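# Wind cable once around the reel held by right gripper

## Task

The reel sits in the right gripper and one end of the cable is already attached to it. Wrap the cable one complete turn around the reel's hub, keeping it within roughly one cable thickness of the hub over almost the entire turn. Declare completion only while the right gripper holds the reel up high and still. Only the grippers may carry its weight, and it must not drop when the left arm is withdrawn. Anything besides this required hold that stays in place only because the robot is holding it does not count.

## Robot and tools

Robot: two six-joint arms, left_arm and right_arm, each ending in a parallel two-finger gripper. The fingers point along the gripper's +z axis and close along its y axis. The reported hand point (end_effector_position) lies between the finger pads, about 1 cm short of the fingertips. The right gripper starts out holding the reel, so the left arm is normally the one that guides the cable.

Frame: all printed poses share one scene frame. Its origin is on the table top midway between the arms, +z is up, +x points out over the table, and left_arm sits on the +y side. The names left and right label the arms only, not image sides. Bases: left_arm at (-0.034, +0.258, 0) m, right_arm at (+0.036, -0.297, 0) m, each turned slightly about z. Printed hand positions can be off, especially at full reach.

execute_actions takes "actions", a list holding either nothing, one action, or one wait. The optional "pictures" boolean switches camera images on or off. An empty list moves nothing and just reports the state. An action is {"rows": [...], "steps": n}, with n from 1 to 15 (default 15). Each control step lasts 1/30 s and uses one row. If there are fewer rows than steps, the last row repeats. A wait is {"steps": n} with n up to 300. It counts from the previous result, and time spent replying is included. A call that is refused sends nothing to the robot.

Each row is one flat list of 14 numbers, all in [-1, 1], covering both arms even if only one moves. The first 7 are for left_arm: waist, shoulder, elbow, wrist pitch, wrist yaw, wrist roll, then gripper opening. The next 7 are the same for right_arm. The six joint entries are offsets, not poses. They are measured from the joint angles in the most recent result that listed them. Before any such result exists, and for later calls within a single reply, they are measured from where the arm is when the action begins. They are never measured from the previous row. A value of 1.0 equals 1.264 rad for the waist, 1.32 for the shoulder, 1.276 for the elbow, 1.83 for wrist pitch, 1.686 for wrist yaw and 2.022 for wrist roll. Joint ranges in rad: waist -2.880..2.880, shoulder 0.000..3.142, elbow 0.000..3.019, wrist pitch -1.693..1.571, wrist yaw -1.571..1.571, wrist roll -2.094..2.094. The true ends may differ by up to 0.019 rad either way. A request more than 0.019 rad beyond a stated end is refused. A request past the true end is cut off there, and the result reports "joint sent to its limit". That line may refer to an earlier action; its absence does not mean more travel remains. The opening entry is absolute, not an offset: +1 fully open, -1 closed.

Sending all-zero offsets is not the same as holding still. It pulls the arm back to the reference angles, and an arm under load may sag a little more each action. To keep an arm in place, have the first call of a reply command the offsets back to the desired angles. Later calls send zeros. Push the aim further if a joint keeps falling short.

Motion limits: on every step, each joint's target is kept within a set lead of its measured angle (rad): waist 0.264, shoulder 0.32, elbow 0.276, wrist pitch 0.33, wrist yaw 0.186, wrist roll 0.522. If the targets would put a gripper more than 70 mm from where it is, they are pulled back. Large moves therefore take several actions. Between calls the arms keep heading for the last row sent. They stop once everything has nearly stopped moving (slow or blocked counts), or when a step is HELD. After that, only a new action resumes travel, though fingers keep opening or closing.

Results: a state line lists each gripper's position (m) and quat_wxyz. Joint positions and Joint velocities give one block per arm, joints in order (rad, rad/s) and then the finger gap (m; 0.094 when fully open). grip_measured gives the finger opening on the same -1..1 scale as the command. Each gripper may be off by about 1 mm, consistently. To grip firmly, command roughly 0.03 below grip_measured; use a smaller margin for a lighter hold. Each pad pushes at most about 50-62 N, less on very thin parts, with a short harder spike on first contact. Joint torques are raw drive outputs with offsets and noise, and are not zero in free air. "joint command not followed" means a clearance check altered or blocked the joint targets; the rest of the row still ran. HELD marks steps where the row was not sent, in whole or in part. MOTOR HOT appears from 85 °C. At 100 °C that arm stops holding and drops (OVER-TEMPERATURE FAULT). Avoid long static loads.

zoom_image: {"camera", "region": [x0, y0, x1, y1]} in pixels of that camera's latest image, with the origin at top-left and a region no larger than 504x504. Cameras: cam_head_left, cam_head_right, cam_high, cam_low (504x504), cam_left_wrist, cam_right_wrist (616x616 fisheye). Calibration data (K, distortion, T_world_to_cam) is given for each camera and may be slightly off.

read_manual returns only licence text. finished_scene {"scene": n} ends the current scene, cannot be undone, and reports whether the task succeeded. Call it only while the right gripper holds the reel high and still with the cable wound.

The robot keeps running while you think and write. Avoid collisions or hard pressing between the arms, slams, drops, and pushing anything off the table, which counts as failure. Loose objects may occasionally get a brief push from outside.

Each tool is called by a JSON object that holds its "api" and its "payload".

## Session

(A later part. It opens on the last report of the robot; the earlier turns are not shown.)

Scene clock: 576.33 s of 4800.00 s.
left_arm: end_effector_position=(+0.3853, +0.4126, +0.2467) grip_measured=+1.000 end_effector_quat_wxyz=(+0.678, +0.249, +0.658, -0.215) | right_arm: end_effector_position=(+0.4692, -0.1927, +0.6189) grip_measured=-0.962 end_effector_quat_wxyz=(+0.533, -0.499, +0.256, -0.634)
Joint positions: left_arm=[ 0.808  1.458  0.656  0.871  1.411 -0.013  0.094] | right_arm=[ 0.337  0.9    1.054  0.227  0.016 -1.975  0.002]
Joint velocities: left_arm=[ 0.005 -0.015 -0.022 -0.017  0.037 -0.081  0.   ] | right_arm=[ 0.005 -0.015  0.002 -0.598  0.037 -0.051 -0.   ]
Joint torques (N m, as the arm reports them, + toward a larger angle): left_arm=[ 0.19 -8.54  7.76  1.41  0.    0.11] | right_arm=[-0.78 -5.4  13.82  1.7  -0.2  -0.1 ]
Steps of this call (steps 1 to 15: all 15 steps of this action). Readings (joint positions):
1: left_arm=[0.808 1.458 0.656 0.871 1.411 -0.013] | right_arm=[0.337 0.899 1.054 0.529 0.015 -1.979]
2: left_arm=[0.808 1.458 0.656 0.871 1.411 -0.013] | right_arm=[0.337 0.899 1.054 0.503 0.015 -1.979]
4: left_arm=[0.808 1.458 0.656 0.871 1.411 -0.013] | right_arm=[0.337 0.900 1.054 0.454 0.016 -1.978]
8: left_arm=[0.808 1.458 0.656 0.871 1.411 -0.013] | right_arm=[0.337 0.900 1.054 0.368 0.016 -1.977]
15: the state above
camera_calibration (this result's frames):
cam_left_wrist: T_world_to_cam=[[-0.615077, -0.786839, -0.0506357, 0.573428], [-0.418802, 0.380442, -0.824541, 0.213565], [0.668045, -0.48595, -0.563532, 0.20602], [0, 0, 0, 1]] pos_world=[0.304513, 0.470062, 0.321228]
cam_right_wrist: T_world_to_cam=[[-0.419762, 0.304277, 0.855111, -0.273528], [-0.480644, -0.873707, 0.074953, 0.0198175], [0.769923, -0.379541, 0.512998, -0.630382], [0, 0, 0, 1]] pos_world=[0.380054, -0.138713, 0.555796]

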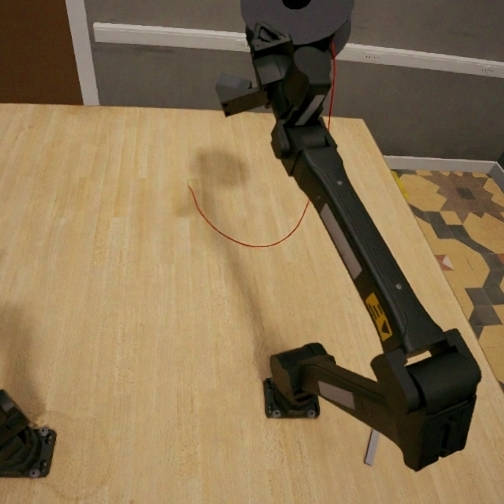

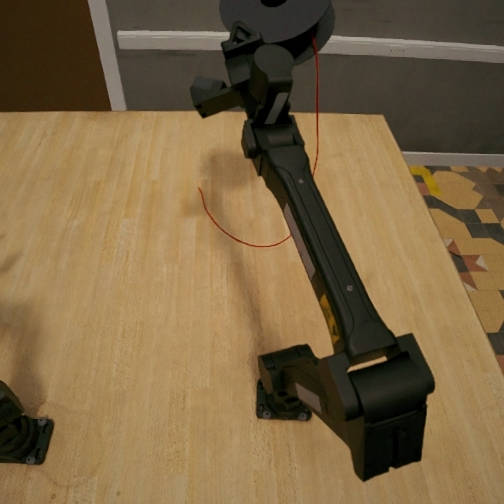

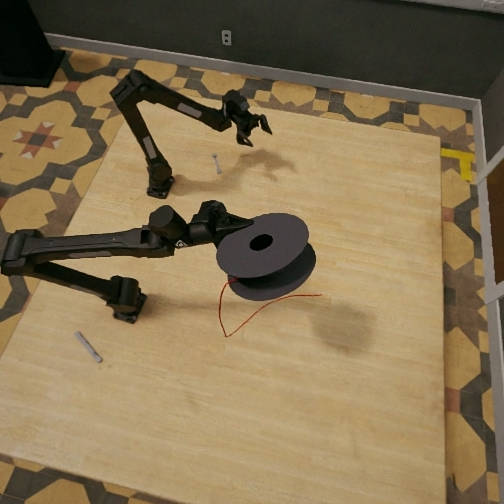

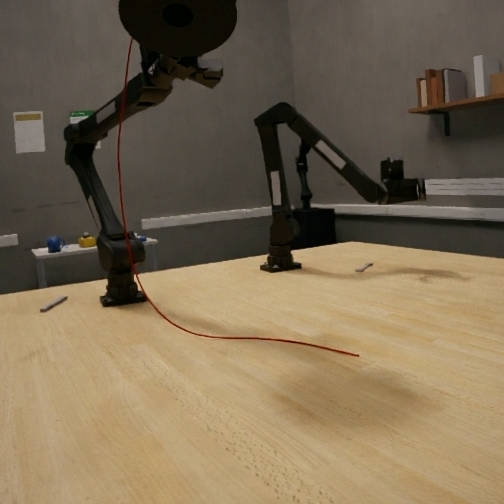

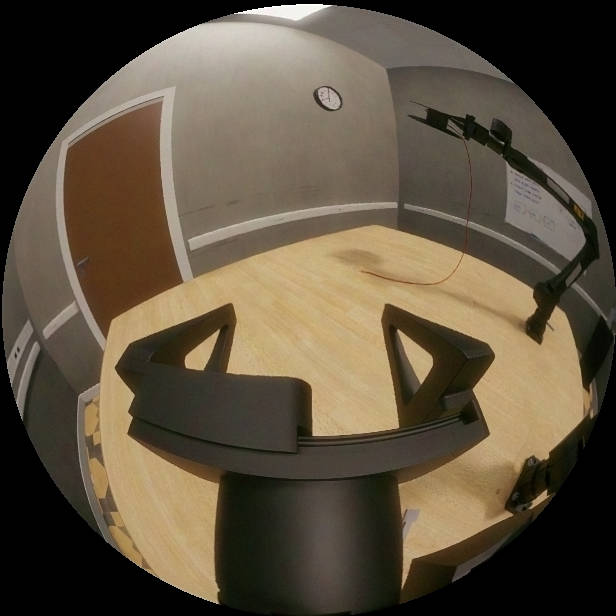

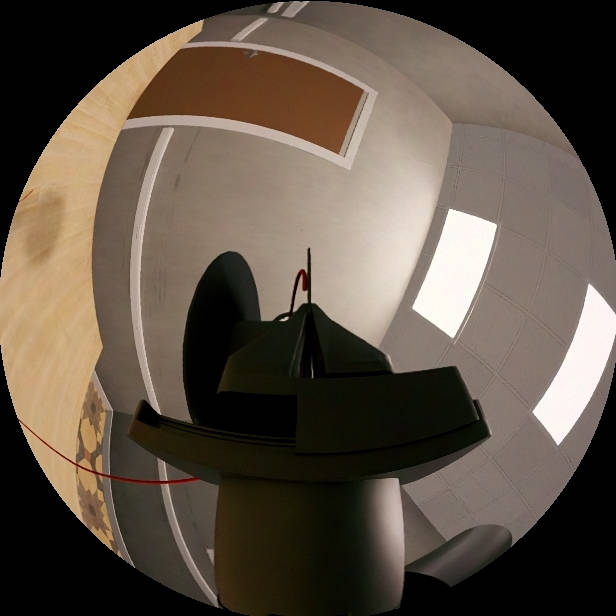

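{"api": "zoom_image", "payload": {"camera": "cam_high", "region": [150, 170, 350, 350]}}

{"api": "execute_actions", "payload": {"actions": []}}

Region (150, 170, 350, 350) of cam_high's 504x504 image, scaled by 2.520, with more detail than that image has; it fills the top 454 rows of this view, and the rest is white.

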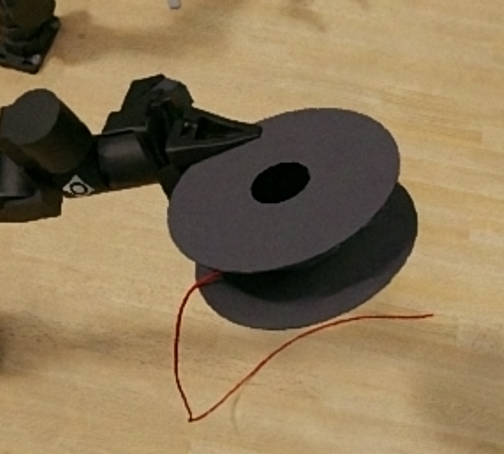

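Scene clock: 586.77 s of 4800.00 s.
left_arm: end_effector_position=(+0.3853, +0.4126, +0.2467) grip_measured=+1.000 end_effector_quat_wxyz=(+0.678, +0.249, +0.658, -0.215) | right_arm: end_effector_position=(+0.4734, -0.1917, +0.6077) grip_measured=-0.962 end_effector_quat_wxyz=(+0.525, -0.515, +0.264, -0.624)
Joint positions: left_arm=[ 0.808  1.458  0.656  0.871  1.411 -0.013  0.094] | right_arm=[ 0.337  0.901  1.051  0.186  0.016 -1.974  0.002]
Joint velocities: left_arm=[-0.005 -0.024 -0.017 -0.002 -0.022  0.022  0.   ] | right_arm=[-0.005 -0.005  0.007 -0.007  0.066 -0.022  0.001]
Joint torques (N m, as the arm reports them, + toward a larger angle): left_arm=[ 0.21 -8.44  7.8   1.43  0.01  0.11] | right_arm=[-0.62 -5.64 14.04  1.51 -0.17 -0.14]
Steps of this call (steps 1 to 30: the robot went on to your last target; steps 31 to 210: nothing new was sent; then 3.43 s passed at rest). Readings (joint positions):
1: left_arm=[0.808 1.458 0.656 0.871 1.411 -0.013] | right_arm=[0.337 0.900 1.054 0.210 0.016 -1.975]
2: left_arm=[0.808 1.458 0.656 0.871 1.411 -0.013] | right_arm=[0.337 0.901 1.053 0.199 0.016 -1.974]
4: left_arm=[0.808 1.458 0.656 0.871 1.411 -0.013] | right_arm=[0.337 0.901 1.051 0.189 0.016 -1.974]
8: left_arm=[0.808 1.458 0.656 0.871 1.411 -0.013] | right_arm=[0.337 0.901 1.051 0.186 0.016 -1.974]
210: the state above
All arms were judged still, so your last target was given up. Only a new action makes them travel on or press farther. Fingers that are still opening or closing keep moving.
camera_calibration (this result's frames):
cam_left_wrist: T_world_to_cam=[[-0.615077, -0.786839, -0.0506357, 0.573428], [-0.418802, 0.380442, -0.824541, 0.213565], [0.668045, -0.48595, -0.563532, 0.20602], [0, 0, 0, 1]] pos_world=[0.304513, 0.470062, 0.321228]
cam_right_wrist: T_world_to_cam=[[-0.382926, 0.31196, 0.869511, -0.287216], [-0.476348, -0.873146, 0.103484, 0.00434124], [0.791492, -0.374563, 0.482952, -0.618497], [0, 0, 0, 1]] pos_world=[0.381621, -0.138275, 0.547992]

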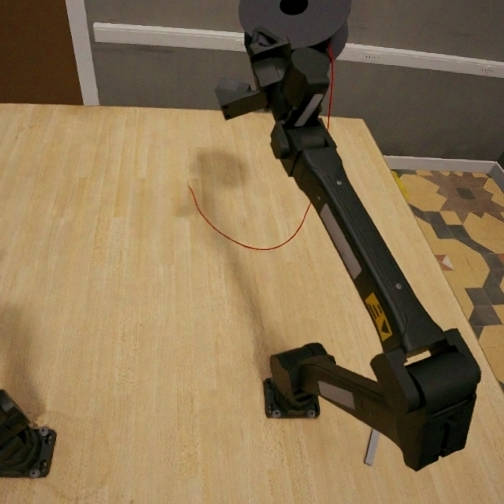

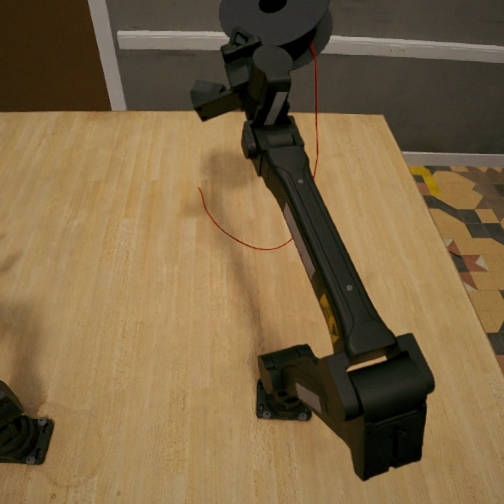

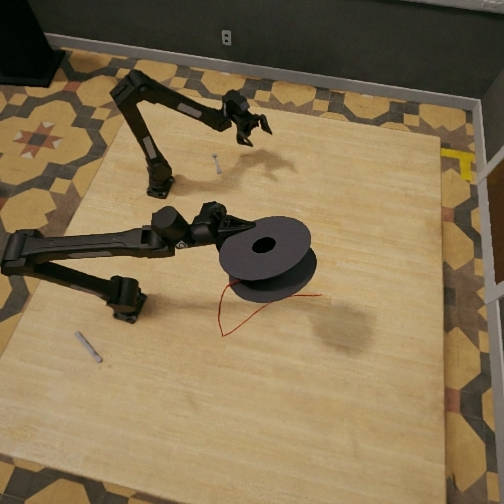

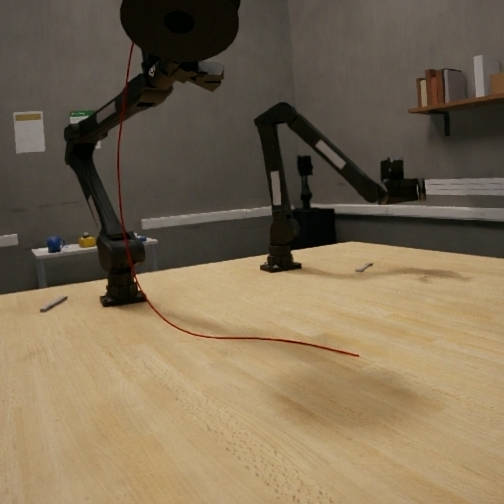

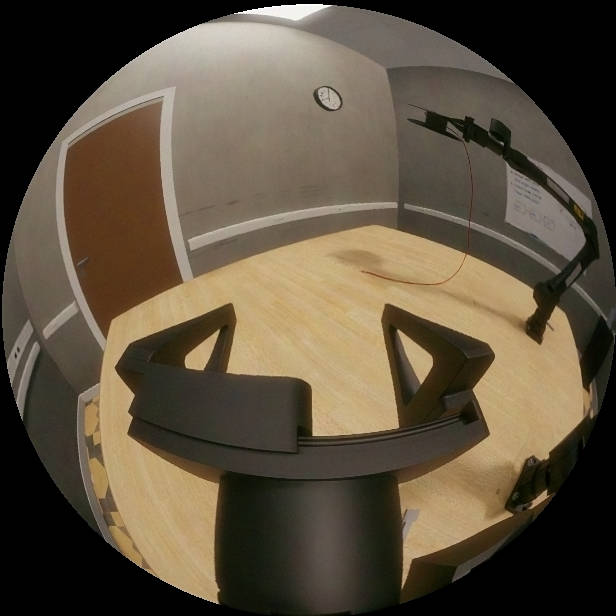

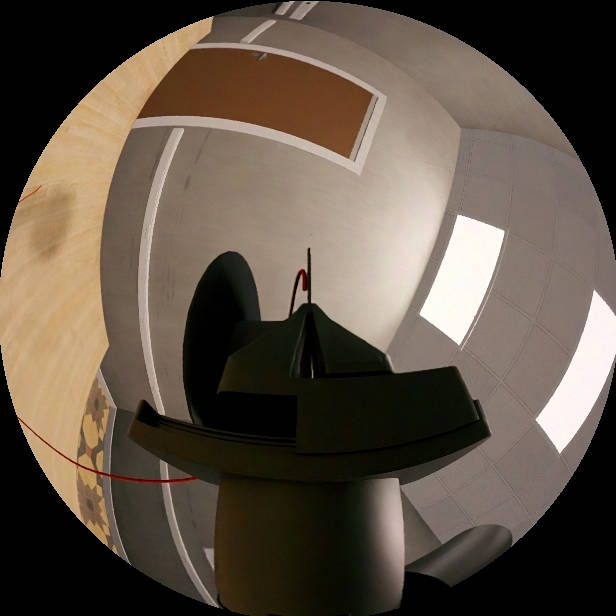

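{"api": "execute_actions", "payload": {"actions": [{"rows": [[0,0,0,0,0,0,1, 0,0,0.03,0.004,-0.003,-0.003,-1],[0,0,0,0,0,0,1, 0,0,0.03,0.008,-0.008,-0.006,-1],[0,0,0,0,0,0,1, 0,0,0.03,0.012,-0.016,-0.009,-1],[0,0,0,0,0,0,1, 0,0,0.03,0.016,-0.026,-0.012,-1],[0,0,0,0,0,0,1, 0,0,0.03,0.02,-0.038,-0.015,-1],[0,0,0,0,0,0,1, 0,0,0.03,0.024,-0.05,-0.018,-1],[0,0,0,0,0,0,1, 0,0,0.03,0.028,-0.062,-0.021,-1],[0,0,0,0,0,0,1, 0,0,0.03,0.032,-0.074,-0.024,-1],[0,0,0,0,0,0,1, 0,0,0.03,0.036,-0.086,-0.027,-1],[0,0,0,0,0,0,1, 0,0,0.03,0.04,-0.098,-0.03,-1],[0,0,0,0,0,0,1, 0,0,0.03,0.044,-0.11,-0.033,-1],[0,0,0,0,0,0,1, 0,0,0.03,0.048,-0.122,-0.036,-1],[0,0,0,0,0,0,1, 0,0,0.03,0.052,-0.134,-0.039,-1],[0,0,0,0,0,0,1, 0,0,0.03,0.056,-0.146,-0.042,-1],[0,0,0,0,0,0,1, 0,0,0.03,0.06,-0.158,-0.045,-1]], "steps": 15}], "pictures": false}}

{"api": "execute_actions", "payload": {"actions": [{"rows": [[0,0,0,0,0,0,1, 0,0,0.015,0.024,-0.055,-0.012,-1],[0,0,0,0,0,0,1, 0,0,0.015,0.028,-0.066,-0.012,-1],[0,0,0,0,0,0,1, 0,0,0.015,0.032,-0.076,-0.012,-1],[0,0,0,0,0,0,1, 0,0,0.015,0.036,-0.087,-0.012,-1],[0,0,0,0,0,0,1, 0,0,0.015,0.04,-0.097,-0.012,-1],[0,0,0,0,0,0,1, 0,0,0.015,0.044,-0.108,-0.012,-1],[0,0,0,0,0,0,1, 0,0,0.015,0.048,-0.118,-0.012,-1],[0,0,0,0,0,0,1, 0,0,0.015,0.052,-0.129,-0.012,-1],[0,0,0,0,0,0,1, 0,0,0.015,0.056,-0.139,-0.012,-1],[0,0,0,0,0,0,1, 0,0,0.015,0.06,-0.15,-0.012,-1],[0,0,0,0,0,0,1, 0,0,0.015,0.064,-0.16,-0.012,-1],[0,0,0,0,0,0,1, 0,0,0.015,0.068,-0.171,-0.012,-1],[0,0,0,0,0,0,1, 0,0,0.015,0.072,-0.181,-0.012,-1],[0,0,0,0,0,0,1, 0,0,0.015,0.076,-0.192,-0.012,-1],[0,0,0,0,0,0,1, 0,0,0.015,0.08,-0.202,-0.012,-1]], "steps": 15}], "pictures": false}}

{"api": "execute_actions", "payload": {"actions": [{"rows": [[0,0,0,0,0,0,1, 0,0,0.015,0.024,-0.055,-0.004,-1],[0,0,0,0,0,0,1, 0,0,0.015,0.028,-0.066,-0.004,-1],[0,0,0,0,0,0,1, 0,0,0.015,0.032,-0.076,-0.004,-1],[0,0,0,0,0,0,1, 0,0,0.015,0.036,-0.087,-0.004,-1],[0,0,0,0,0,0,1, 0,0,0.015,0.04,-0.097,-0.004,-1],[0,0,0,0,0,0,1, 0,0,0.015,0.044,-0.108,-0.004,-1],[0,0,0,0,0,0,1, 0,0,0.015,0.048,-0.118,-0.004,-1],[0,0,0,0,0,0,1, 0,0,0.015,0.052,-0.129,-0.004,-1],[0,0,0,0,0,0,1, 0,0,0.015,0.056,-0.139,-0.004,-1],[0,0,0,0,0,0,1, 0,0,0.015,0.06,-0.15,-0.004,-1],[0,0,0,0,0,0,1, 0,0,0.015,0.064,-0.16,-0.004,-1],[0,0,0,0,0,0,1, 0,0,0.015,0.068,-0.171,-0.004,-1],[0,0,0,0,0,0,1, 0,0,0.015,0.072,-0.181,-0.004,-1],[0,0,0,0,0,0,1, 0,0,0.015,0.076,-0.192,-0.004,-1],[0,0,0,0,0,0,1, 0,0,0.015,0.08,-0.202,-0.004,-1]], "steps": 15}]}}

Scene clock: 707.27 s of 4800.00 s.
left_arm: end_effector_position=(+0.3853, +0.4126, +0.2467) grip_measured=+1.000 end_effector_quat_wxyz=(+0.678, +0.249, +0.658, -0.215) | right_arm: end_effector_position=(+0.4549, -0.1532, +0.6183) grip_measured=-0.962 end_effector_quat_wxyz=(+0.572, -0.540, +0.151, -0.598)
Joint positions: left_arm=[ 0.808  1.458  0.656  0.871  1.411 -0.013  0.094] | right_arm=[ 0.337  0.902  1.051  0.24  -0.23  -2.012  0.002]
Joint velocities: left_arm=[-0.005  0.005 -0.007 -0.017 -0.051 -0.022  0.   ] | right_arm=[ 0.015 -0.015 -0.002  0.217 -0.593 -0.154  0.001]
Joint torques (N m, as the arm reports them, + toward a larger angle): left_arm=[ 0.16 -8.47  7.76  1.46  0.02  0.12] | right_arm=[-0.35 -4.46 15.69  3.05 -0.16 -0.36]
Steps of this call (steps 1 to 180: nothing new was sent; then 114.00 s passed at rest; steps 181 to 195: all 15 steps of this action). Readings (joint positions):
181: left_arm=[0.808 1.458 0.656 0.871 1.411 -0.013] | right_arm=[0.337 0.901 1.051 0.186 0.016 -1.972]
182: left_arm=[0.808 1.458 0.656 0.871 1.411 -0.013] | right_arm=[0.337 0.901 1.051 0.186 0.013 -1.972]
184: left_arm=[0.808 1.458 0.656 0.871 1.411 -0.013] | right_arm=[0.337 0.901 1.051 0.186 -0.009 -1.972]
188: left_arm=[0.808 1.458 0.656 0.871 1.411 -0.013] | right_arm=[0.337 0.901 1.051 0.192 -0.087 -1.979]
195: the state above

Scene clock: 707.77 s of 4800.00 s.
left_arm: end_effector_position=(+0.3853, +0.4126, +0.2467) grip_measured=+1.000 end_effector_quat_wxyz=(+0.678, +0.249, +0.658, -0.215) | right_arm: end_effector_position=(+0.4155, -0.1104, +0.6285) grip_measured=-0.962 end_effector_quat_wxyz=(+0.630, -0.550, +0.002, -0.547)
Joint positions: left_arm=[ 0.808  1.458  0.656  0.871  1.411 -0.013  0.094] | right_arm=[ 0.336  0.902  1.051  0.333 -0.554 -2.013  0.002]
Joint velocities: left_arm=[-0.005 -0.005  0.022  0.007 -0.007 -0.022  0.   ] | right_arm=[-0.015  0.015 -0.002  0.208 -0.52  -0.037  0.   ]
Joint torques (N m, as the arm reports them, + toward a larger angle): left_arm=[ 0.17 -8.48  7.75  1.43  0.01  0.11] | right_arm=[-0.83 -6.26 13.45  2.77  0.06 -0.24]
Steps of this call (steps 1 to 15: all 15 steps of this action). Readings (joint positions):
1: left_arm=[0.808 1.458 0.656 0.871 1.411 -0.013] | right_arm=[0.336 0.902 1.051 0.245 -0.268 -2.013]
2: left_arm=[0.808 1.458 0.656 0.871 1.411 -0.013] | right_arm=[0.335 0.902 1.051 0.248 -0.310 -2.013]
4: left_arm=[0.808 1.458 0.656 0.871 1.411 -0.013] | right_arm=[0.336 0.902 1.051 0.255 -0.360 -2.013]
8: left_arm=[0.808 1.458 0.656 0.871 1.411 -0.013] | right_arm=[0.336 0.902 1.051 0.280 -0.429 -2.013]
15: the state above

Scene clock: 708.27 s of 4800.00 s.
left_arm: end_effector_position=(+0.3853, +0.4126, +0.2467) grip_measured=+1.000 end_effector_quat_wxyz=(+0.678, +0.249, +0.658, -0.215) | right_arm: end_effector_position=(+0.3654, -0.0796, +0.6265) grip_measured=-0.962 end_effector_quat_wxyz=(+0.662, -0.550, -0.153, -0.486)
Joint positions: left_arm=[ 0.808  1.458  0.656  0.871  1.411 -0.013  0.094] | right_arm=[ 0.335  0.903  1.051  0.429 -0.881 -2.009  0.002]
Joint velocities: left_arm=[-0.005 -0.005  0.012  0.012  0.022  0.081  0.   ] | right_arm=[-0.005  0.005 -0.007  0.232 -0.608 -0.066 -0.   ]
Joint torques (N m, as the arm reports them, + toward a larger angle): left_arm=[ 0.23 -8.54  7.74  1.44  0.01  0.12] | right_arm=[-0.48 -5.26 13.08  2.28  0.22 -0.13]
Steps of this call (steps 1 to 15: all 15 steps of this action). Readings (joint positions):
1: left_arm=[0.808 1.458 0.656 0.871 1.411 -0.013] | right_arm=[0.335 0.902 1.051 0.338 -0.593 -2.013]
2: left_arm=[0.808 1.458 0.656 0.871 1.411 -0.013] | right_arm=[0.334 0.902 1.051 0.341 -0.636 -2.013]
4: left_arm=[0.808 1.458 0.656 0.871 1.411 -0.013] | right_arm=[0.335 0.903 1.051 0.349 -0.687 -2.011]
8: left_arm=[0.808 1.458 0.656 0.871 1.411 -0.013] | right_arm=[0.335 0.903 1.051 0.376 -0.756 -2.009]
15: the state above
camera_calibration (this result's frames):
cam_left_wrist: T_world_to_cam=[[-0.615077, -0.786839, -0.0506357, 0.573428], [-0.418802, 0.380442, -0.824541, 0.213565], [0.668045, -0.48595, -0.563532, 0.20602], [0, 0, 0, 1]] pos_world=[0.304513, 0.470062, 0.321228]
cam_right_wrist: T_world_to_cam=[[-0.812379, 0.0800295, 0.577611, -0.0585945], [0.190478, -0.899784, 0.392564, -0.378062], [0.551142, 0.428933, 0.715722, -0.494222], [0, 0, 0, 1]] pos_world=[0.296798, -0.123497, 0.535984]

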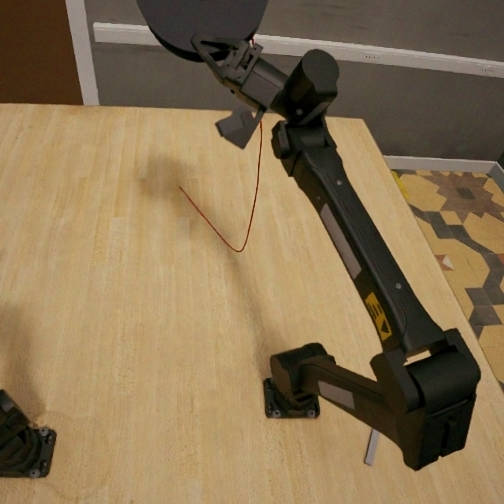

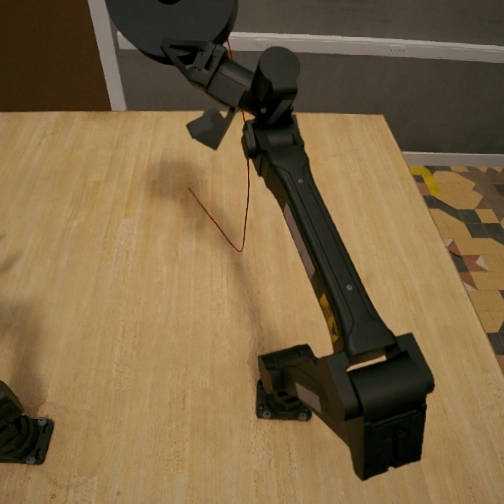

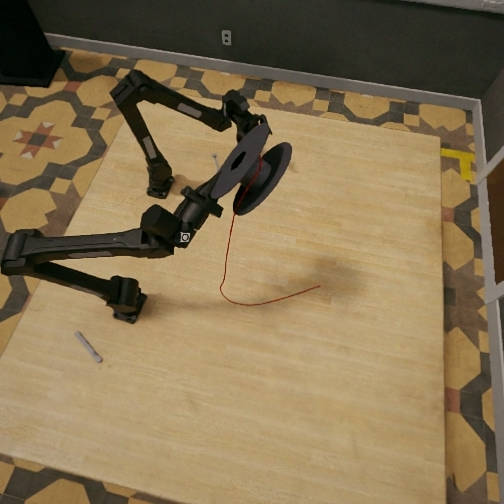

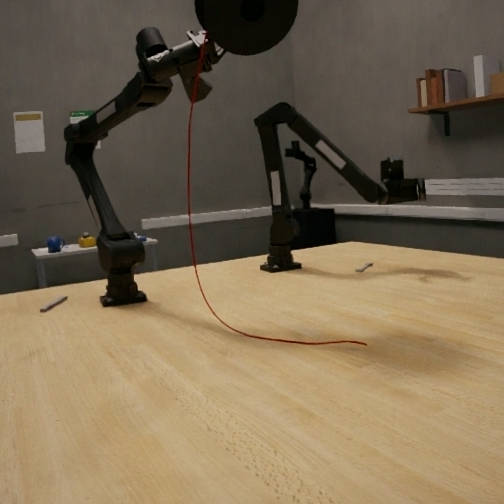

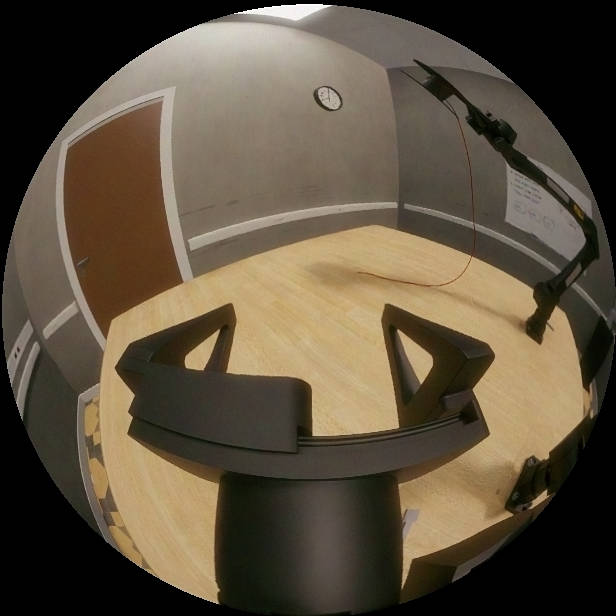

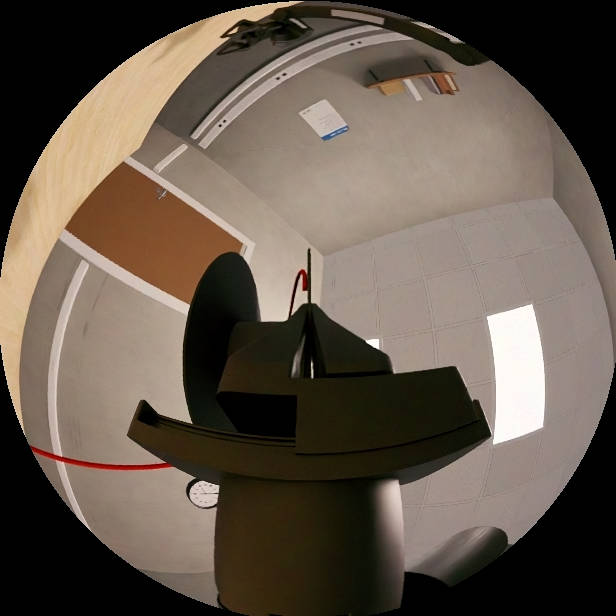

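{"api": "zoom_image", "payload": {"camera": "cam_high", "region": [160, 110, 320, 260]}}

{"api": "zoom_image", "payload": {"camera": "cam_low", "region": [130, 0, 310, 130]}}

Region (160, 110, 320, 260) of cam_high's 504x504 image, scaled by 3.150, with more detail than that image has; it fills the top 472 rows of this view, and the rest is white.

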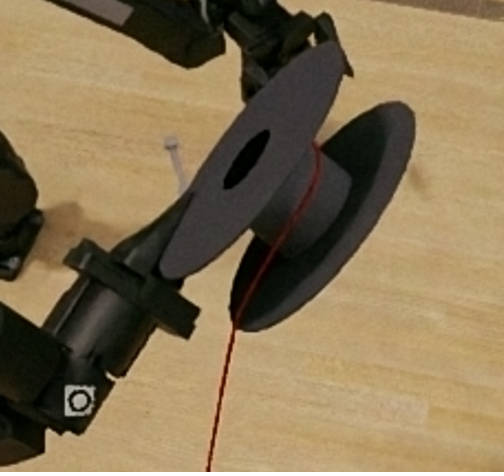

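Region (130, 0, 310, 130) of cam_low's 504x504 image, scaled by 2.800, with more detail than that image has.

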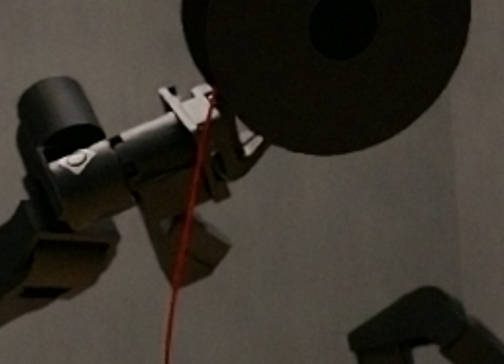

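{"api": "execute_actions", "payload": {"actions": []}}

{"api": "zoom_image", "payload": {"camera": "cam_high", "region": [160, 110, 320, 260]}}

Scene clock: 722.80 s of 4800.00 s.
left_arm: end_effector_position=(+0.3853, +0.4126, +0.2467) grip_measured=+1.000 end_effector_quat_wxyz=(+0.678, +0.249, +0.658, -0.215) | right_arm: end_effector_position=(+0.3618, -0.0787, +0.6276) grip_measured=-0.962 end_effector_quat_wxyz=(+0.662, -0.547, -0.163, -0.486)
Joint positions: left_arm=[ 0.808  1.458  0.656  0.871  1.411 -0.013  0.094] | right_arm=[ 0.335  0.903  1.051  0.444 -0.898 -2.009  0.002]
Joint velocities: left_arm=[-0.005 -0.005 -0.002  0.012 -0.081  0.051  0.   ] | right_arm=[-0.015  0.005 -0.002 -0.002  0.022 -0.007 -0.   ]
Joint torques (N m, as the arm reports them, + toward a larger angle): left_arm=[ 0.16 -8.46  7.75  1.47  0.01  0.12] | right_arm=[ 0.01 -4.77 13.08  2.46  0.26 -0.14]
Steps of this call (steps 1 to 30: the robot went on to your last target; steps 31 to 340: nothing new was sent; then 3.20 s passed at rest). Readings (joint positions):
1: left_arm=[0.808 1.458 0.656 0.871 1.411 -0.013] | right_arm=[0.335 0.903 1.051 0.435 -0.893 -2.009]
2: left_arm=[0.808 1.458 0.656 0.871 1.411 -0.013] | right_arm=[0.335 0.903 1.051 0.439 -0.898 -2.009]
4: left_arm=[0.808 1.458 0.656 0.871 1.411 -0.013] | right_arm=[0.335 0.903 1.051 0.444 -0.898 -2.009]
8: left_arm=[0.808 1.458 0.656 0.871 1.411 -0.013] | right_arm=[0.335 0.903 1.051 0.444 -0.898 -2.009]
340: the state above
All arms were judged still, so your last target was given up. Only a new action makes them travel on or press farther. Fingers that are still opening or closing keep moving.
camera_calibration (this result's frames):
cam_left_wrist: T_world_to_cam=[[-0.615077, -0.786839, -0.0506357, 0.573428], [-0.418802, 0.380442, -0.824541, 0.213565], [0.668045, -0.48595, -0.563532, 0.20602], [0, 0, 0, 1]] pos_world=[0.304513, 0.470062, 0.321228]
cam_right_wrist: T_world_to_cam=[[-0.822846, 0.0719859, 0.563687, -0.0503202], [0.195898, -0.895206, 0.400287, -0.383438], [0.533431, 0.4398, 0.722515, -0.490398], [0, 0, 0, 1]] pos_world=[0.295303, -0.123957, 0.53617]

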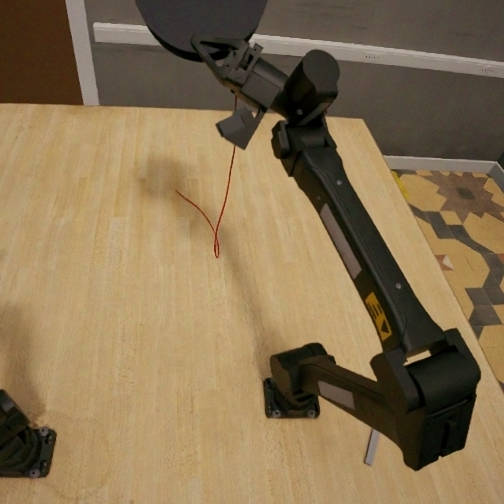

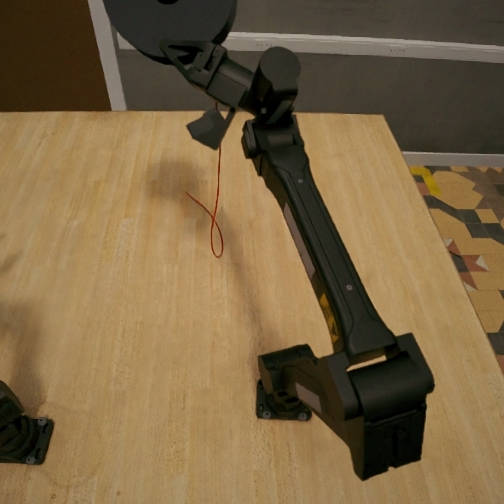

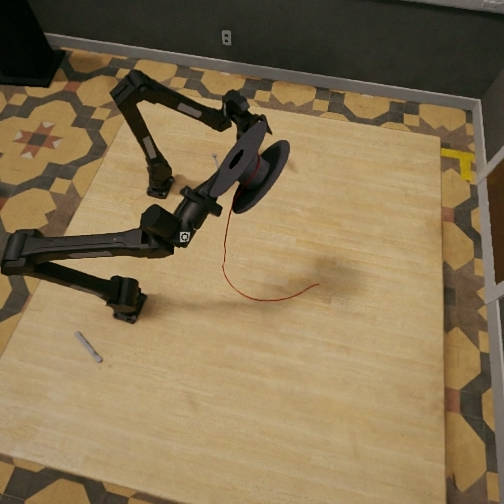

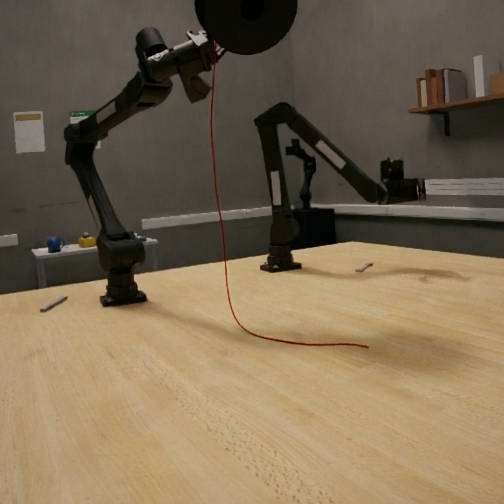

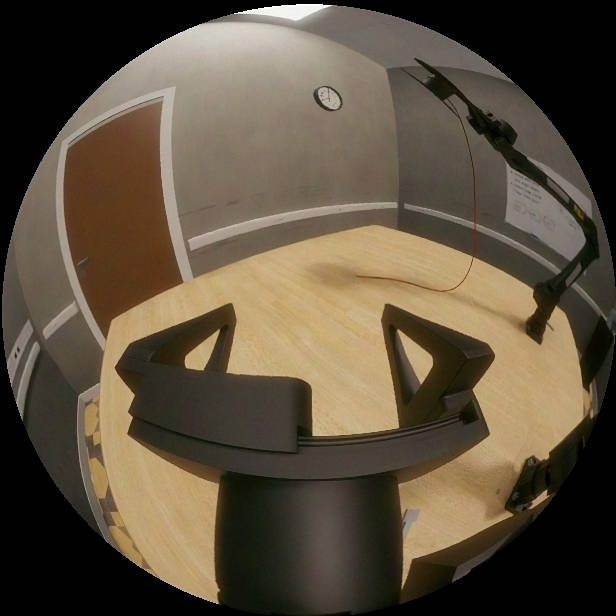

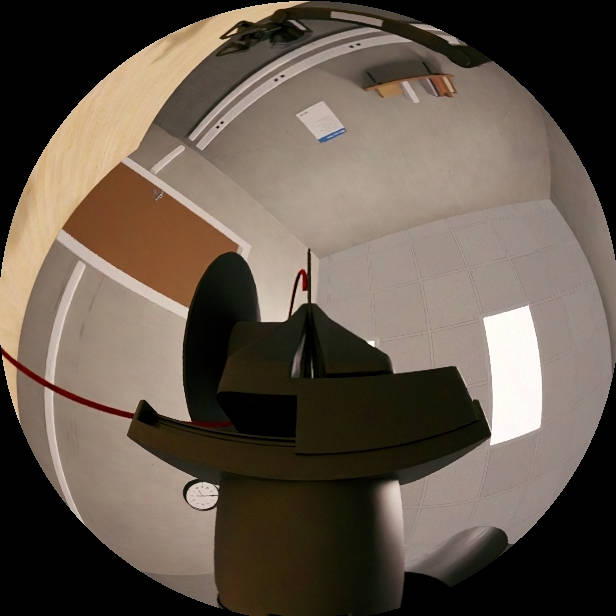

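Region (160, 110, 320, 260) of cam_high's 504x504 image, scaled by 3.150, with more detail than that image has; it fills the top 472 rows of this view, and the rest is white.

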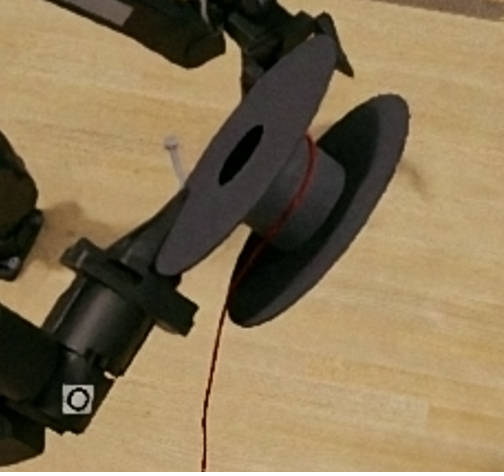

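{"api": "zoom_image", "payload": {"camera": "cam_low", "region": [130, 0, 310, 130]}}

{"api": "zoom_image", "payload": {"camera": "cam_right_wrist", "region": [60, 240, 360, 480]}}

Region (130, 0, 310, 130) of cam_low's 504x504 image, scaled by 2.800, with more detail than that image has.

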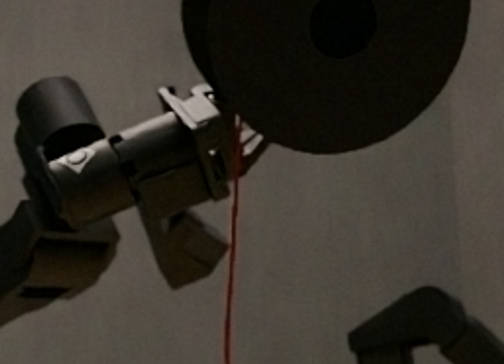

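Region (60, 240, 360, 480) of cam_right_wrist's 616x616 image, scaled by 1.680, with more detail than that image has; it fills the top 403 rows of this view, and the rest is white.

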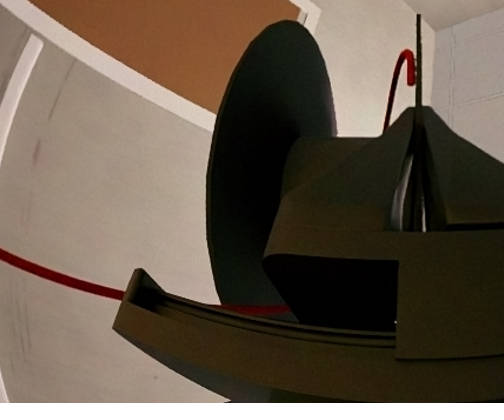

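{"api": "execute_actions", "payload": {"actions": [{"rows": [[0,0,0,0,0,0,1, 0,0,0.03,-0.002,0.002,-0.005,-1],[0,0,0,0,0,0,1, 0,0,0.03,-0.005,0.006,-0.01,-1],[0,0,0,0,0,0,1, 0,0,0.03,-0.009,0.012,-0.015,-1],[0,0,0,0,0,0,1, 0,0,0.03,-0.014,0.02,-0.02,-1],[0,0,0,0,0,0,1, 0,0,0.03,-0.02,0.03,-0.025,-1],[0,0,0,0,0,0,1, 0,0,0.03,-0.026,0.04,-0.03,-1],[0,0,0,0,0,0,1, 0,0,0.03,-0.032,0.05,-0.035,-1],[0,0,0,0,0,0,1, 0,0,0.03,-0.038,0.06,-0.04,-1],[0,0,0,0,0,0,1, 0,0,0.03,-0.044,0.07,-0.045,-1],[0,0,0,0,0,0,1, 0,0,0.03,-0.05,0.08,-0.047,-1],[0,0,0,0,0,0,1, 0,0,0.03,-0.056,0.09,-0.047,-1],[0,0,0,0,0,0,1, 0,0,0.03,-0.062,0.1,-0.047,-1],[0,0,0,0,0,0,1, 0,0,0.03,-0.068,0.11,-0.047,-1],[0,0,0,0,0,0,1, 0,0,0.03,-0.074,0.12,-0.047,-1],[0,0,0,0,0,0,1, 0,0,0.03,-0.08,0.13,-0.047,-1]], "steps": 15}], "pictures": false}}

{"api": "execute_actions", "payload": {"actions": [{"rows": [[0,0,0,0,0,0,1, 0,0,0.015,-0.025,0.024,-0.012,-1],[0,0,0,0,0,0,1, 0,0,0.015,-0.03,0.033,-0.012,-1],[0,0,0,0,0,0,1, 0,0,0.015,-0.036,0.042,-0.012,-1],[0,0,0,0,0,0,1, 0,0,0.015,-0.041,0.051,-0.012,-1],[0,0,0,0,0,0,1, 0,0,0.015,-0.047,0.06,-0.012,-1],[0,0,0,0,0,0,1, 0,0,0.015,-0.052,0.069,-0.012,-1],[0,0,0,0,0,0,1, 0,0,0.015,-0.058,0.078,-0.012,-1],[0,0,0,0,0,0,1, 0,0,0.015,-0.063,0.087,-0.012,-1],[0,0,0,0,0,0,1, 0,0,0.015,-0.069,0.096,-0.012,-1],[0,0,0,0,0,0,1, 0,0,0.015,-0.074,0.105,-0.012,-1],[0,0,0,0,0,0,1, 0,0,0.015,-0.08,0.114,-0.012,-1],[0,0,0,0,0,0,1, 0,0,0.015,-0.085,0.123,-0.012,-1],[0,0,0,0,0,0,1, 0,0,0.015,-0.091,0.132,-0.012,-1],[0,0,0,0,0,0,1, 0,0,0.015,-0.096,0.141,-0.012,-1],[0,0,0,0,0,0,1, 0,0,0.015,-0.102,0.15,-0.012,-1]], "steps": 15}], "pictures": false}}

{"api": "execute_actions", "payload": {"actions": [{"rows": [[0,0,0,0,0,0,1, 0,0,0.015,-0.025,0.024,-0.004,-1],[0,0,0,0,0,0,1, 0,0,0.015,-0.03,0.033,-0.004,-1],[0,0,0,0,0,0,1, 0,0,0.015,-0.036,0.042,-0.004,-1],[0,0,0,0,0,0,1, 0,0,0.015,-0.041,0.051,-0.004,-1],[0,0,0,0,0,0,1, 0,0,0.015,-0.047,0.06,-0.004,-1],[0,0,0,0,0,0,1, 0,0,0.015,-0.052,0.069,-0.004,-1],[0,0,0,0,0,0,1, 0,0,0.015,-0.058,0.078,-0.004,-1],[0,0,0,0,0,0,1, 0,0,0.015,-0.063,0.087,-0.004,-1],[0,0,0,0,0,0,1, 0,0,0.015,-0.069,0.096,-0.004,-1],[0,0,0,0,0,0,1, 0,0,0.015,-0.074,0.105,-0.004,-1],[0,0,0,0,0,0,1, 0,0,0.015,-0.08,0.114,-0.004,-1],[0,0,0,0,0,0,1, 0,0,0.015,-0.085,0.123,-0.004,-1],[0,0,0,0,0,0,1, 0,0,0.015,-0.091,0.132,-0.004,-1],[0,0,0,0,0,0,1, 0,0,0.015,-0.096,0.141,-0.004,-1],[0,0,0,0,0,0,1, 0,0,0.015,-0.102,0.15,-0.004,-1]], "steps": 15}], "pictures": false}}

{"api": "execute_actions", "payload": {"actions": [{"rows": [[0,0,0,0,0,0,1, 0,0,0.015,-0.025,0.024,-0.004,-1],[0,0,0,0,0,0,1, 0,0,0.015,-0.03,0.033,-0.004,-1],[0,0,0,0,0,0,1, 0,0,0.015,-0.036,0.042,-0.004,-1],[0,0,0,0,0,0,1, 0,0,0.015,-0.041,0.051,-0.004,-1],[0,0,0,0,0,0,1, 0,0,0.015,-0.047,0.06,-0.004,-1],[0,0,0,0,0,0,1, 0,0,0.015,-0.052,0.069,-0.004,-1],[0,0,0,0,0,0,1, 0,0,0.015,-0.058,0.078,-0.004,-1],[0,0,0,0,0,0,1, 0,0,0.015,-0.063,0.087,-0.004,-1],[0,0,0,0,0,0,1, 0,0,0.015,-0.068,0.096,-0.004,-1],[0,0,0,0,0,0,1, 0,0,0.015,-0.073,0.105,-0.004,-1],[0,0,0,0,0,0,1, 0,0,0.015,-0.077,0.113,-0.004,-1],[0,0,0,0,0,0,1, 0,0,0.015,-0.081,0.12,-0.004,-1],[0,0,0,0,0,0,1, 0,0,0.015,-0.084,0.126,-0.004,-1],[0,0,0,0,0,0,1, 0,0,0.015,-0.086,0.131,-0.004,-1],[0,0,0,0,0,0,1, 0,0,0.015,-0.088,0.135,-0.004,-1]], "steps": 15}]}}

Scene clock: 793.53 s of 4800.00 s.
left_arm: end_effector_position=(+0.3853, +0.4126, +0.2467) grip_measured=+1.000 end_effector_quat_wxyz=(+0.678, +0.249, +0.658, -0.215) | right_arm: end_effector_position=(+0.4000, -0.0939, +0.6188) grip_measured=-0.962 end_effector_quat_wxyz=(+0.632, -0.569, -0.065, -0.522)
Joint positions: left_arm=[ 0.808  1.458  0.656  0.871  1.411 -0.013  0.094] | right_arm=[ 0.335  0.903  1.051  0.317 -0.698 -2.063  0.002]
Joint velocities: left_arm=[-0.015 -0.015 -0.012  0.007  0.066 -0.022  0.   ] | right_arm=[-0.015 -0.015 -0.002 -0.325  0.491 -0.095 -0.   ]
Joint torques (N m, as the arm reports them, + toward a larger angle): left_arm=[ 0.19 -8.51  7.76  1.43  0.02  0.11] | right_arm=[-0.81 -5.71 15.11  1.36  0.19 -0.33]
joint sent to its limit (right arm) — the command would take joint 6 (wrist roll) past its lower limit, so that joint was sent only as far as its limit.
Steps of this call (steps 1 to 180: nothing new was sent; then 64.23 s passed at rest; steps 181 to 195: all 15 steps of this action). Readings (joint positions):
181: left_arm=[0.808 1.458 0.656 0.871 1.411 -0.013] | right_arm=[0.335 0.903 1.051 0.443 -0.898 -2.009]
182: left_arm=[0.808 1.458 0.656 0.871 1.411 -0.013] | right_arm=[0.335 0.903 1.051 0.441 -0.897 -2.009]
184: left_arm=[0.808 1.458 0.656 0.871 1.411 -0.013] | right_arm=[0.335 0.903 1.051 0.432 -0.883 -2.012]
188: left_arm=[0.808 1.458 0.656 0.871 1.411 -0.013] | right_arm=[0.335 0.903 1.051 0.394 -0.817 -2.034]
195: the state above

Scene clock: 794.03 s of 4800.00 s.
left_arm: end_effector_position=(+0.3853, +0.4126, +0.2467) grip_measured=+1.000 end_effector_quat_wxyz=(+0.678, +0.249, +0.658, -0.215) | right_arm: end_effector_position=(+0.4418, -0.1187, +0.5925) grip_measured=-0.962 end_effector_quat_wxyz=(+0.587, -0.604, +0.068, -0.535)
Joint positions: left_arm=[ 0.808  1.458  0.656  0.871  1.411 -0.013  0.094] | right_arm=[ 0.335  0.903  1.051  0.147 -0.461 -2.064  0.002]
Joint velocities: left_arm=[-0.005  0.005 -0.012 -0.012 -0.022 -0.037  0.   ] | right_arm=[-0.005  0.015 -0.012 -0.3    0.462 -0.007 -0.   ]
Joint torques (N m, as the arm reports them, + toward a larger angle): left_arm=[ 0.19 -8.53  7.79  1.44  0.01  0.11] | right_arm=[-0.26 -5.89 13.62  1.59 -0.01 -0.26]
Steps of this call (steps 1 to 15: all 15 steps of this action). Readings (joint positions):
1: left_arm=[0.808 1.458 0.656 0.871 1.411 -0.013] | right_arm=[0.335 0.903 1.051 0.303 -0.679 -2.064]
2: left_arm=[0.808 1.458 0.656 0.871 1.411 -0.013] | right_arm=[0.335 0.903 1.051 0.289 -0.661 -2.064]
4: left_arm=[0.808 1.458 0.656 0.871 1.411 -0.013] | right_arm=[0.335 0.903 1.051 0.262 -0.629 -2.064]
8: left_arm=[0.808 1.458 0.656 0.871 1.411 -0.013] | right_arm=[0.335 0.903 1.051 0.218 -0.568 -2.064]
15: the state above

Scene clock: 794.53 s of 4800.00 s.
left_arm: end_effector_position=(+0.3853, +0.4126, +0.2467) grip_measured=+1.000 end_effector_quat_wxyz=(+0.678, +0.249, +0.658, -0.215) | right_arm: end_effector_position=(+0.4724, -0.1507, +0.5558) grip_measured=-0.962 end_effector_quat_wxyz=(-0.516, +0.635, -0.193, +0.542)
Joint positions: left_arm=[ 0.808  1.458  0.656  0.871  1.411 -0.013  0.094] | right_arm=[ 0.335  0.904  1.051 -0.023 -0.223 -2.057  0.002]
Joint velocities: left_arm=[-0.005 -0.015 -0.017  0.002  0.051  0.022  0.   ] | right_arm=[-0.005  0.005 -0.017 -0.291  0.359  0.007  0.001]
Joint torques (N m, as the arm reports them, + toward a larger angle): left_arm=[ 0.21 -8.55  7.75  1.44  0.01  0.11] | right_arm=[-0.39 -4.97 13.75  1.84 -0.06 -0.18]
Steps of this call (steps 1 to 15: all 15 steps of this action). Readings (joint positions):
1: left_arm=[0.808 1.458 0.656 0.871 1.411 -0.013] | right_arm=[0.335 0.903 1.051 0.133 -0.442 -2.064]
2: left_arm=[0.808 1.458 0.656 0.871 1.411 -0.013] | right_arm=[0.335 0.903 1.051 0.119 -0.423 -2.063]
4: left_arm=[0.808 1.458 0.656 0.871 1.411 -0.013] | right_arm=[0.335 0.904 1.051 0.091 -0.390 -2.061]
8: left_arm=[0.808 1.458 0.656 0.871 1.411 -0.013] | right_arm=[0.335 0.904 1.051 0.047 -0.330 -2.058]
15: the state above

Scene clock: 795.03 s of 4800.00 s.
left_arm: end_effector_position=(+0.3853, +0.4126, +0.2467) grip_measured=+1.000 end_effector_quat_wxyz=(+0.678, +0.249, +0.658, -0.215) | right_arm: end_effector_position=(+0.4875, -0.1854, +0.5176) grip_measured=-0.962 end_effector_quat_wxyz=(-0.431, +0.655, -0.295, +0.546)
Joint positions: left_arm=[ 0.808  1.458  0.656  0.871  1.411 -0.013  0.094] | right_arm=[ 0.335  0.906  1.051 -0.179 -0.004 -2.05   0.002]
Joint velocities: left_arm=[-0.005 -0.005 -0.002 -0.032 -0.007  0.095  0.   ] | right_arm=[-0.005 -0.005  0.007 -0.134  0.183 -0.007 -0.001]
Joint torques (N m, as the arm reports them, + toward a larger angle): left_arm=[ 0.24 -8.36  7.77  1.43  0.01  0.11] | right_arm=[-0.74 -6.14 13.79  1.82 -0.11 -0.23]
Steps of this call (steps 1 to 15: all 15 steps of this action). Readings (joint positions):
1: left_arm=[0.808 1.458 0.656 0.871 1.411 -0.013] | right_arm=[0.335 0.904 1.051 -0.037 -0.204 -2.056]
2: left_arm=[0.808 1.458 0.656 0.871 1.411 -0.013] | right_arm=[0.335 0.904 1.051 -0.052 -0.185 -2.055]
4: left_arm=[0.808 1.458 0.656 0.871 1.411 -0.013] | right_arm=[0.335 0.905 1.051 -0.080 -0.152 -2.053]
8: left_arm=[0.808 1.458 0.656 0.871 1.411 -0.013] | right_arm=[0.335 0.906 1.051 -0.123 -0.092 -2.051]
15: the state above
camera_calibration (this result's frames):
cam_left_wrist: T_world_to_cam=[[-0.615077, -0.786839, -0.0506357, 0.573428], [-0.418802, 0.380442, -0.824541, 0.213565], [0.668045, -0.48595, -0.563532, 0.20602], [0, 0, 0, 1]] pos_world=[0.304513, 0.470062, 0.321228]
cam_right_wrist: T_world_to_cam=[[-0.0836998, 0.457064, 0.885487, -0.332684], [-0.385011, -0.834433, 0.394319, -0.162005], [0.919109, -0.307918, 0.245817, -0.510944], [0, 0, 0, 1]] pos_world=[0.379393, -0.140453, 0.484067]

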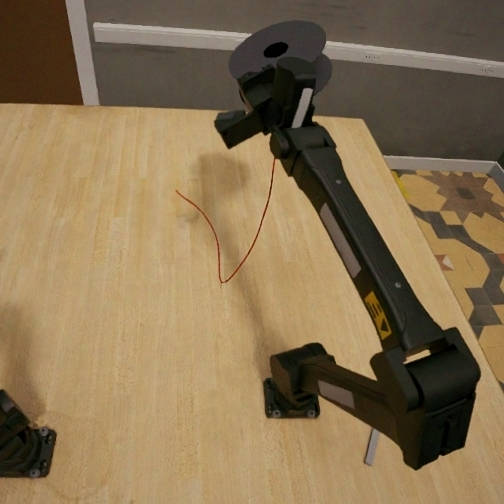

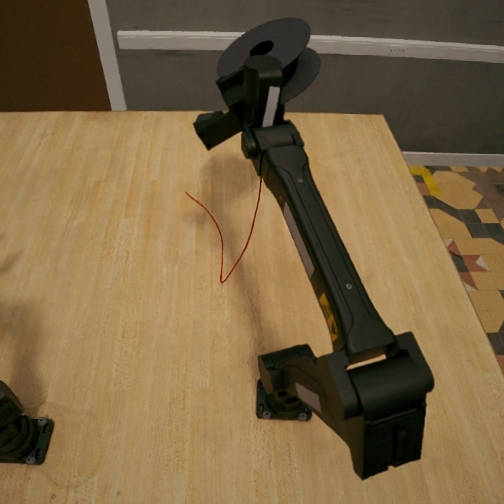

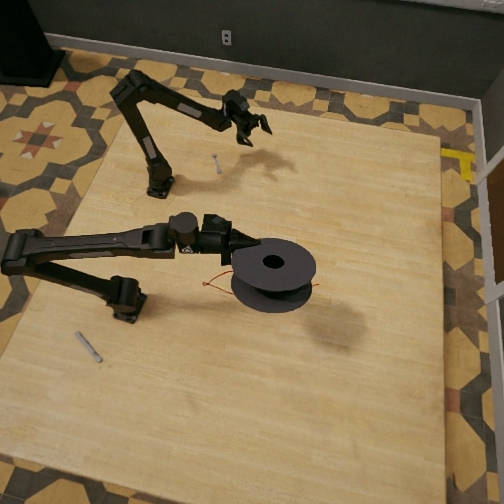

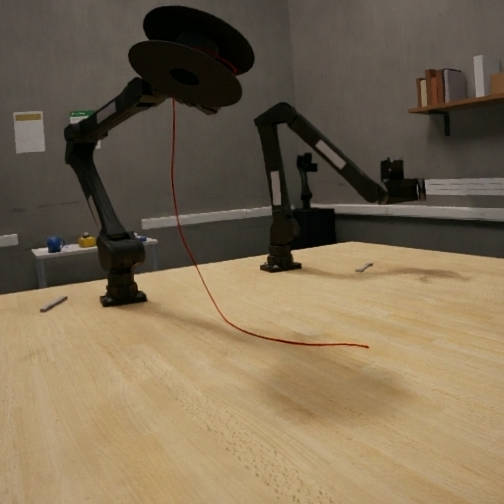

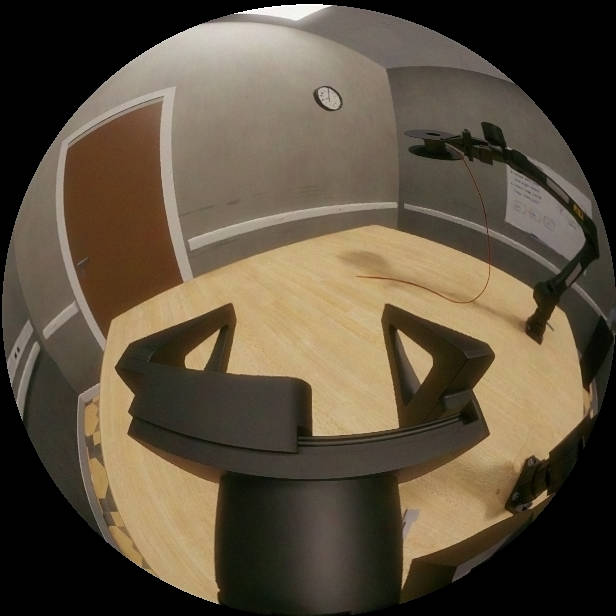

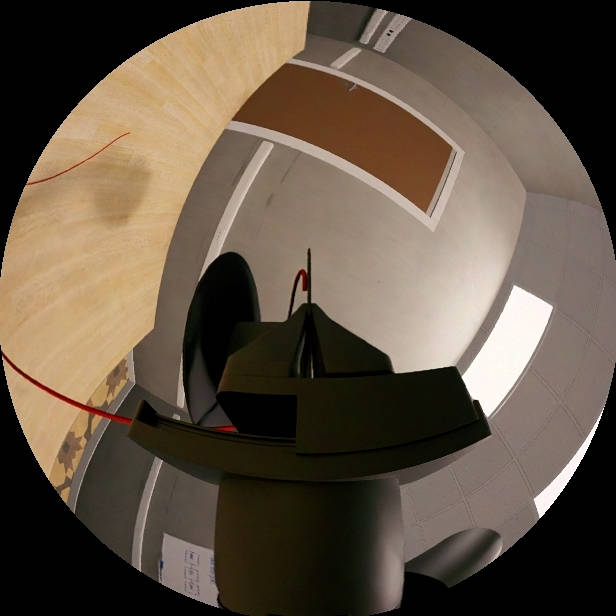

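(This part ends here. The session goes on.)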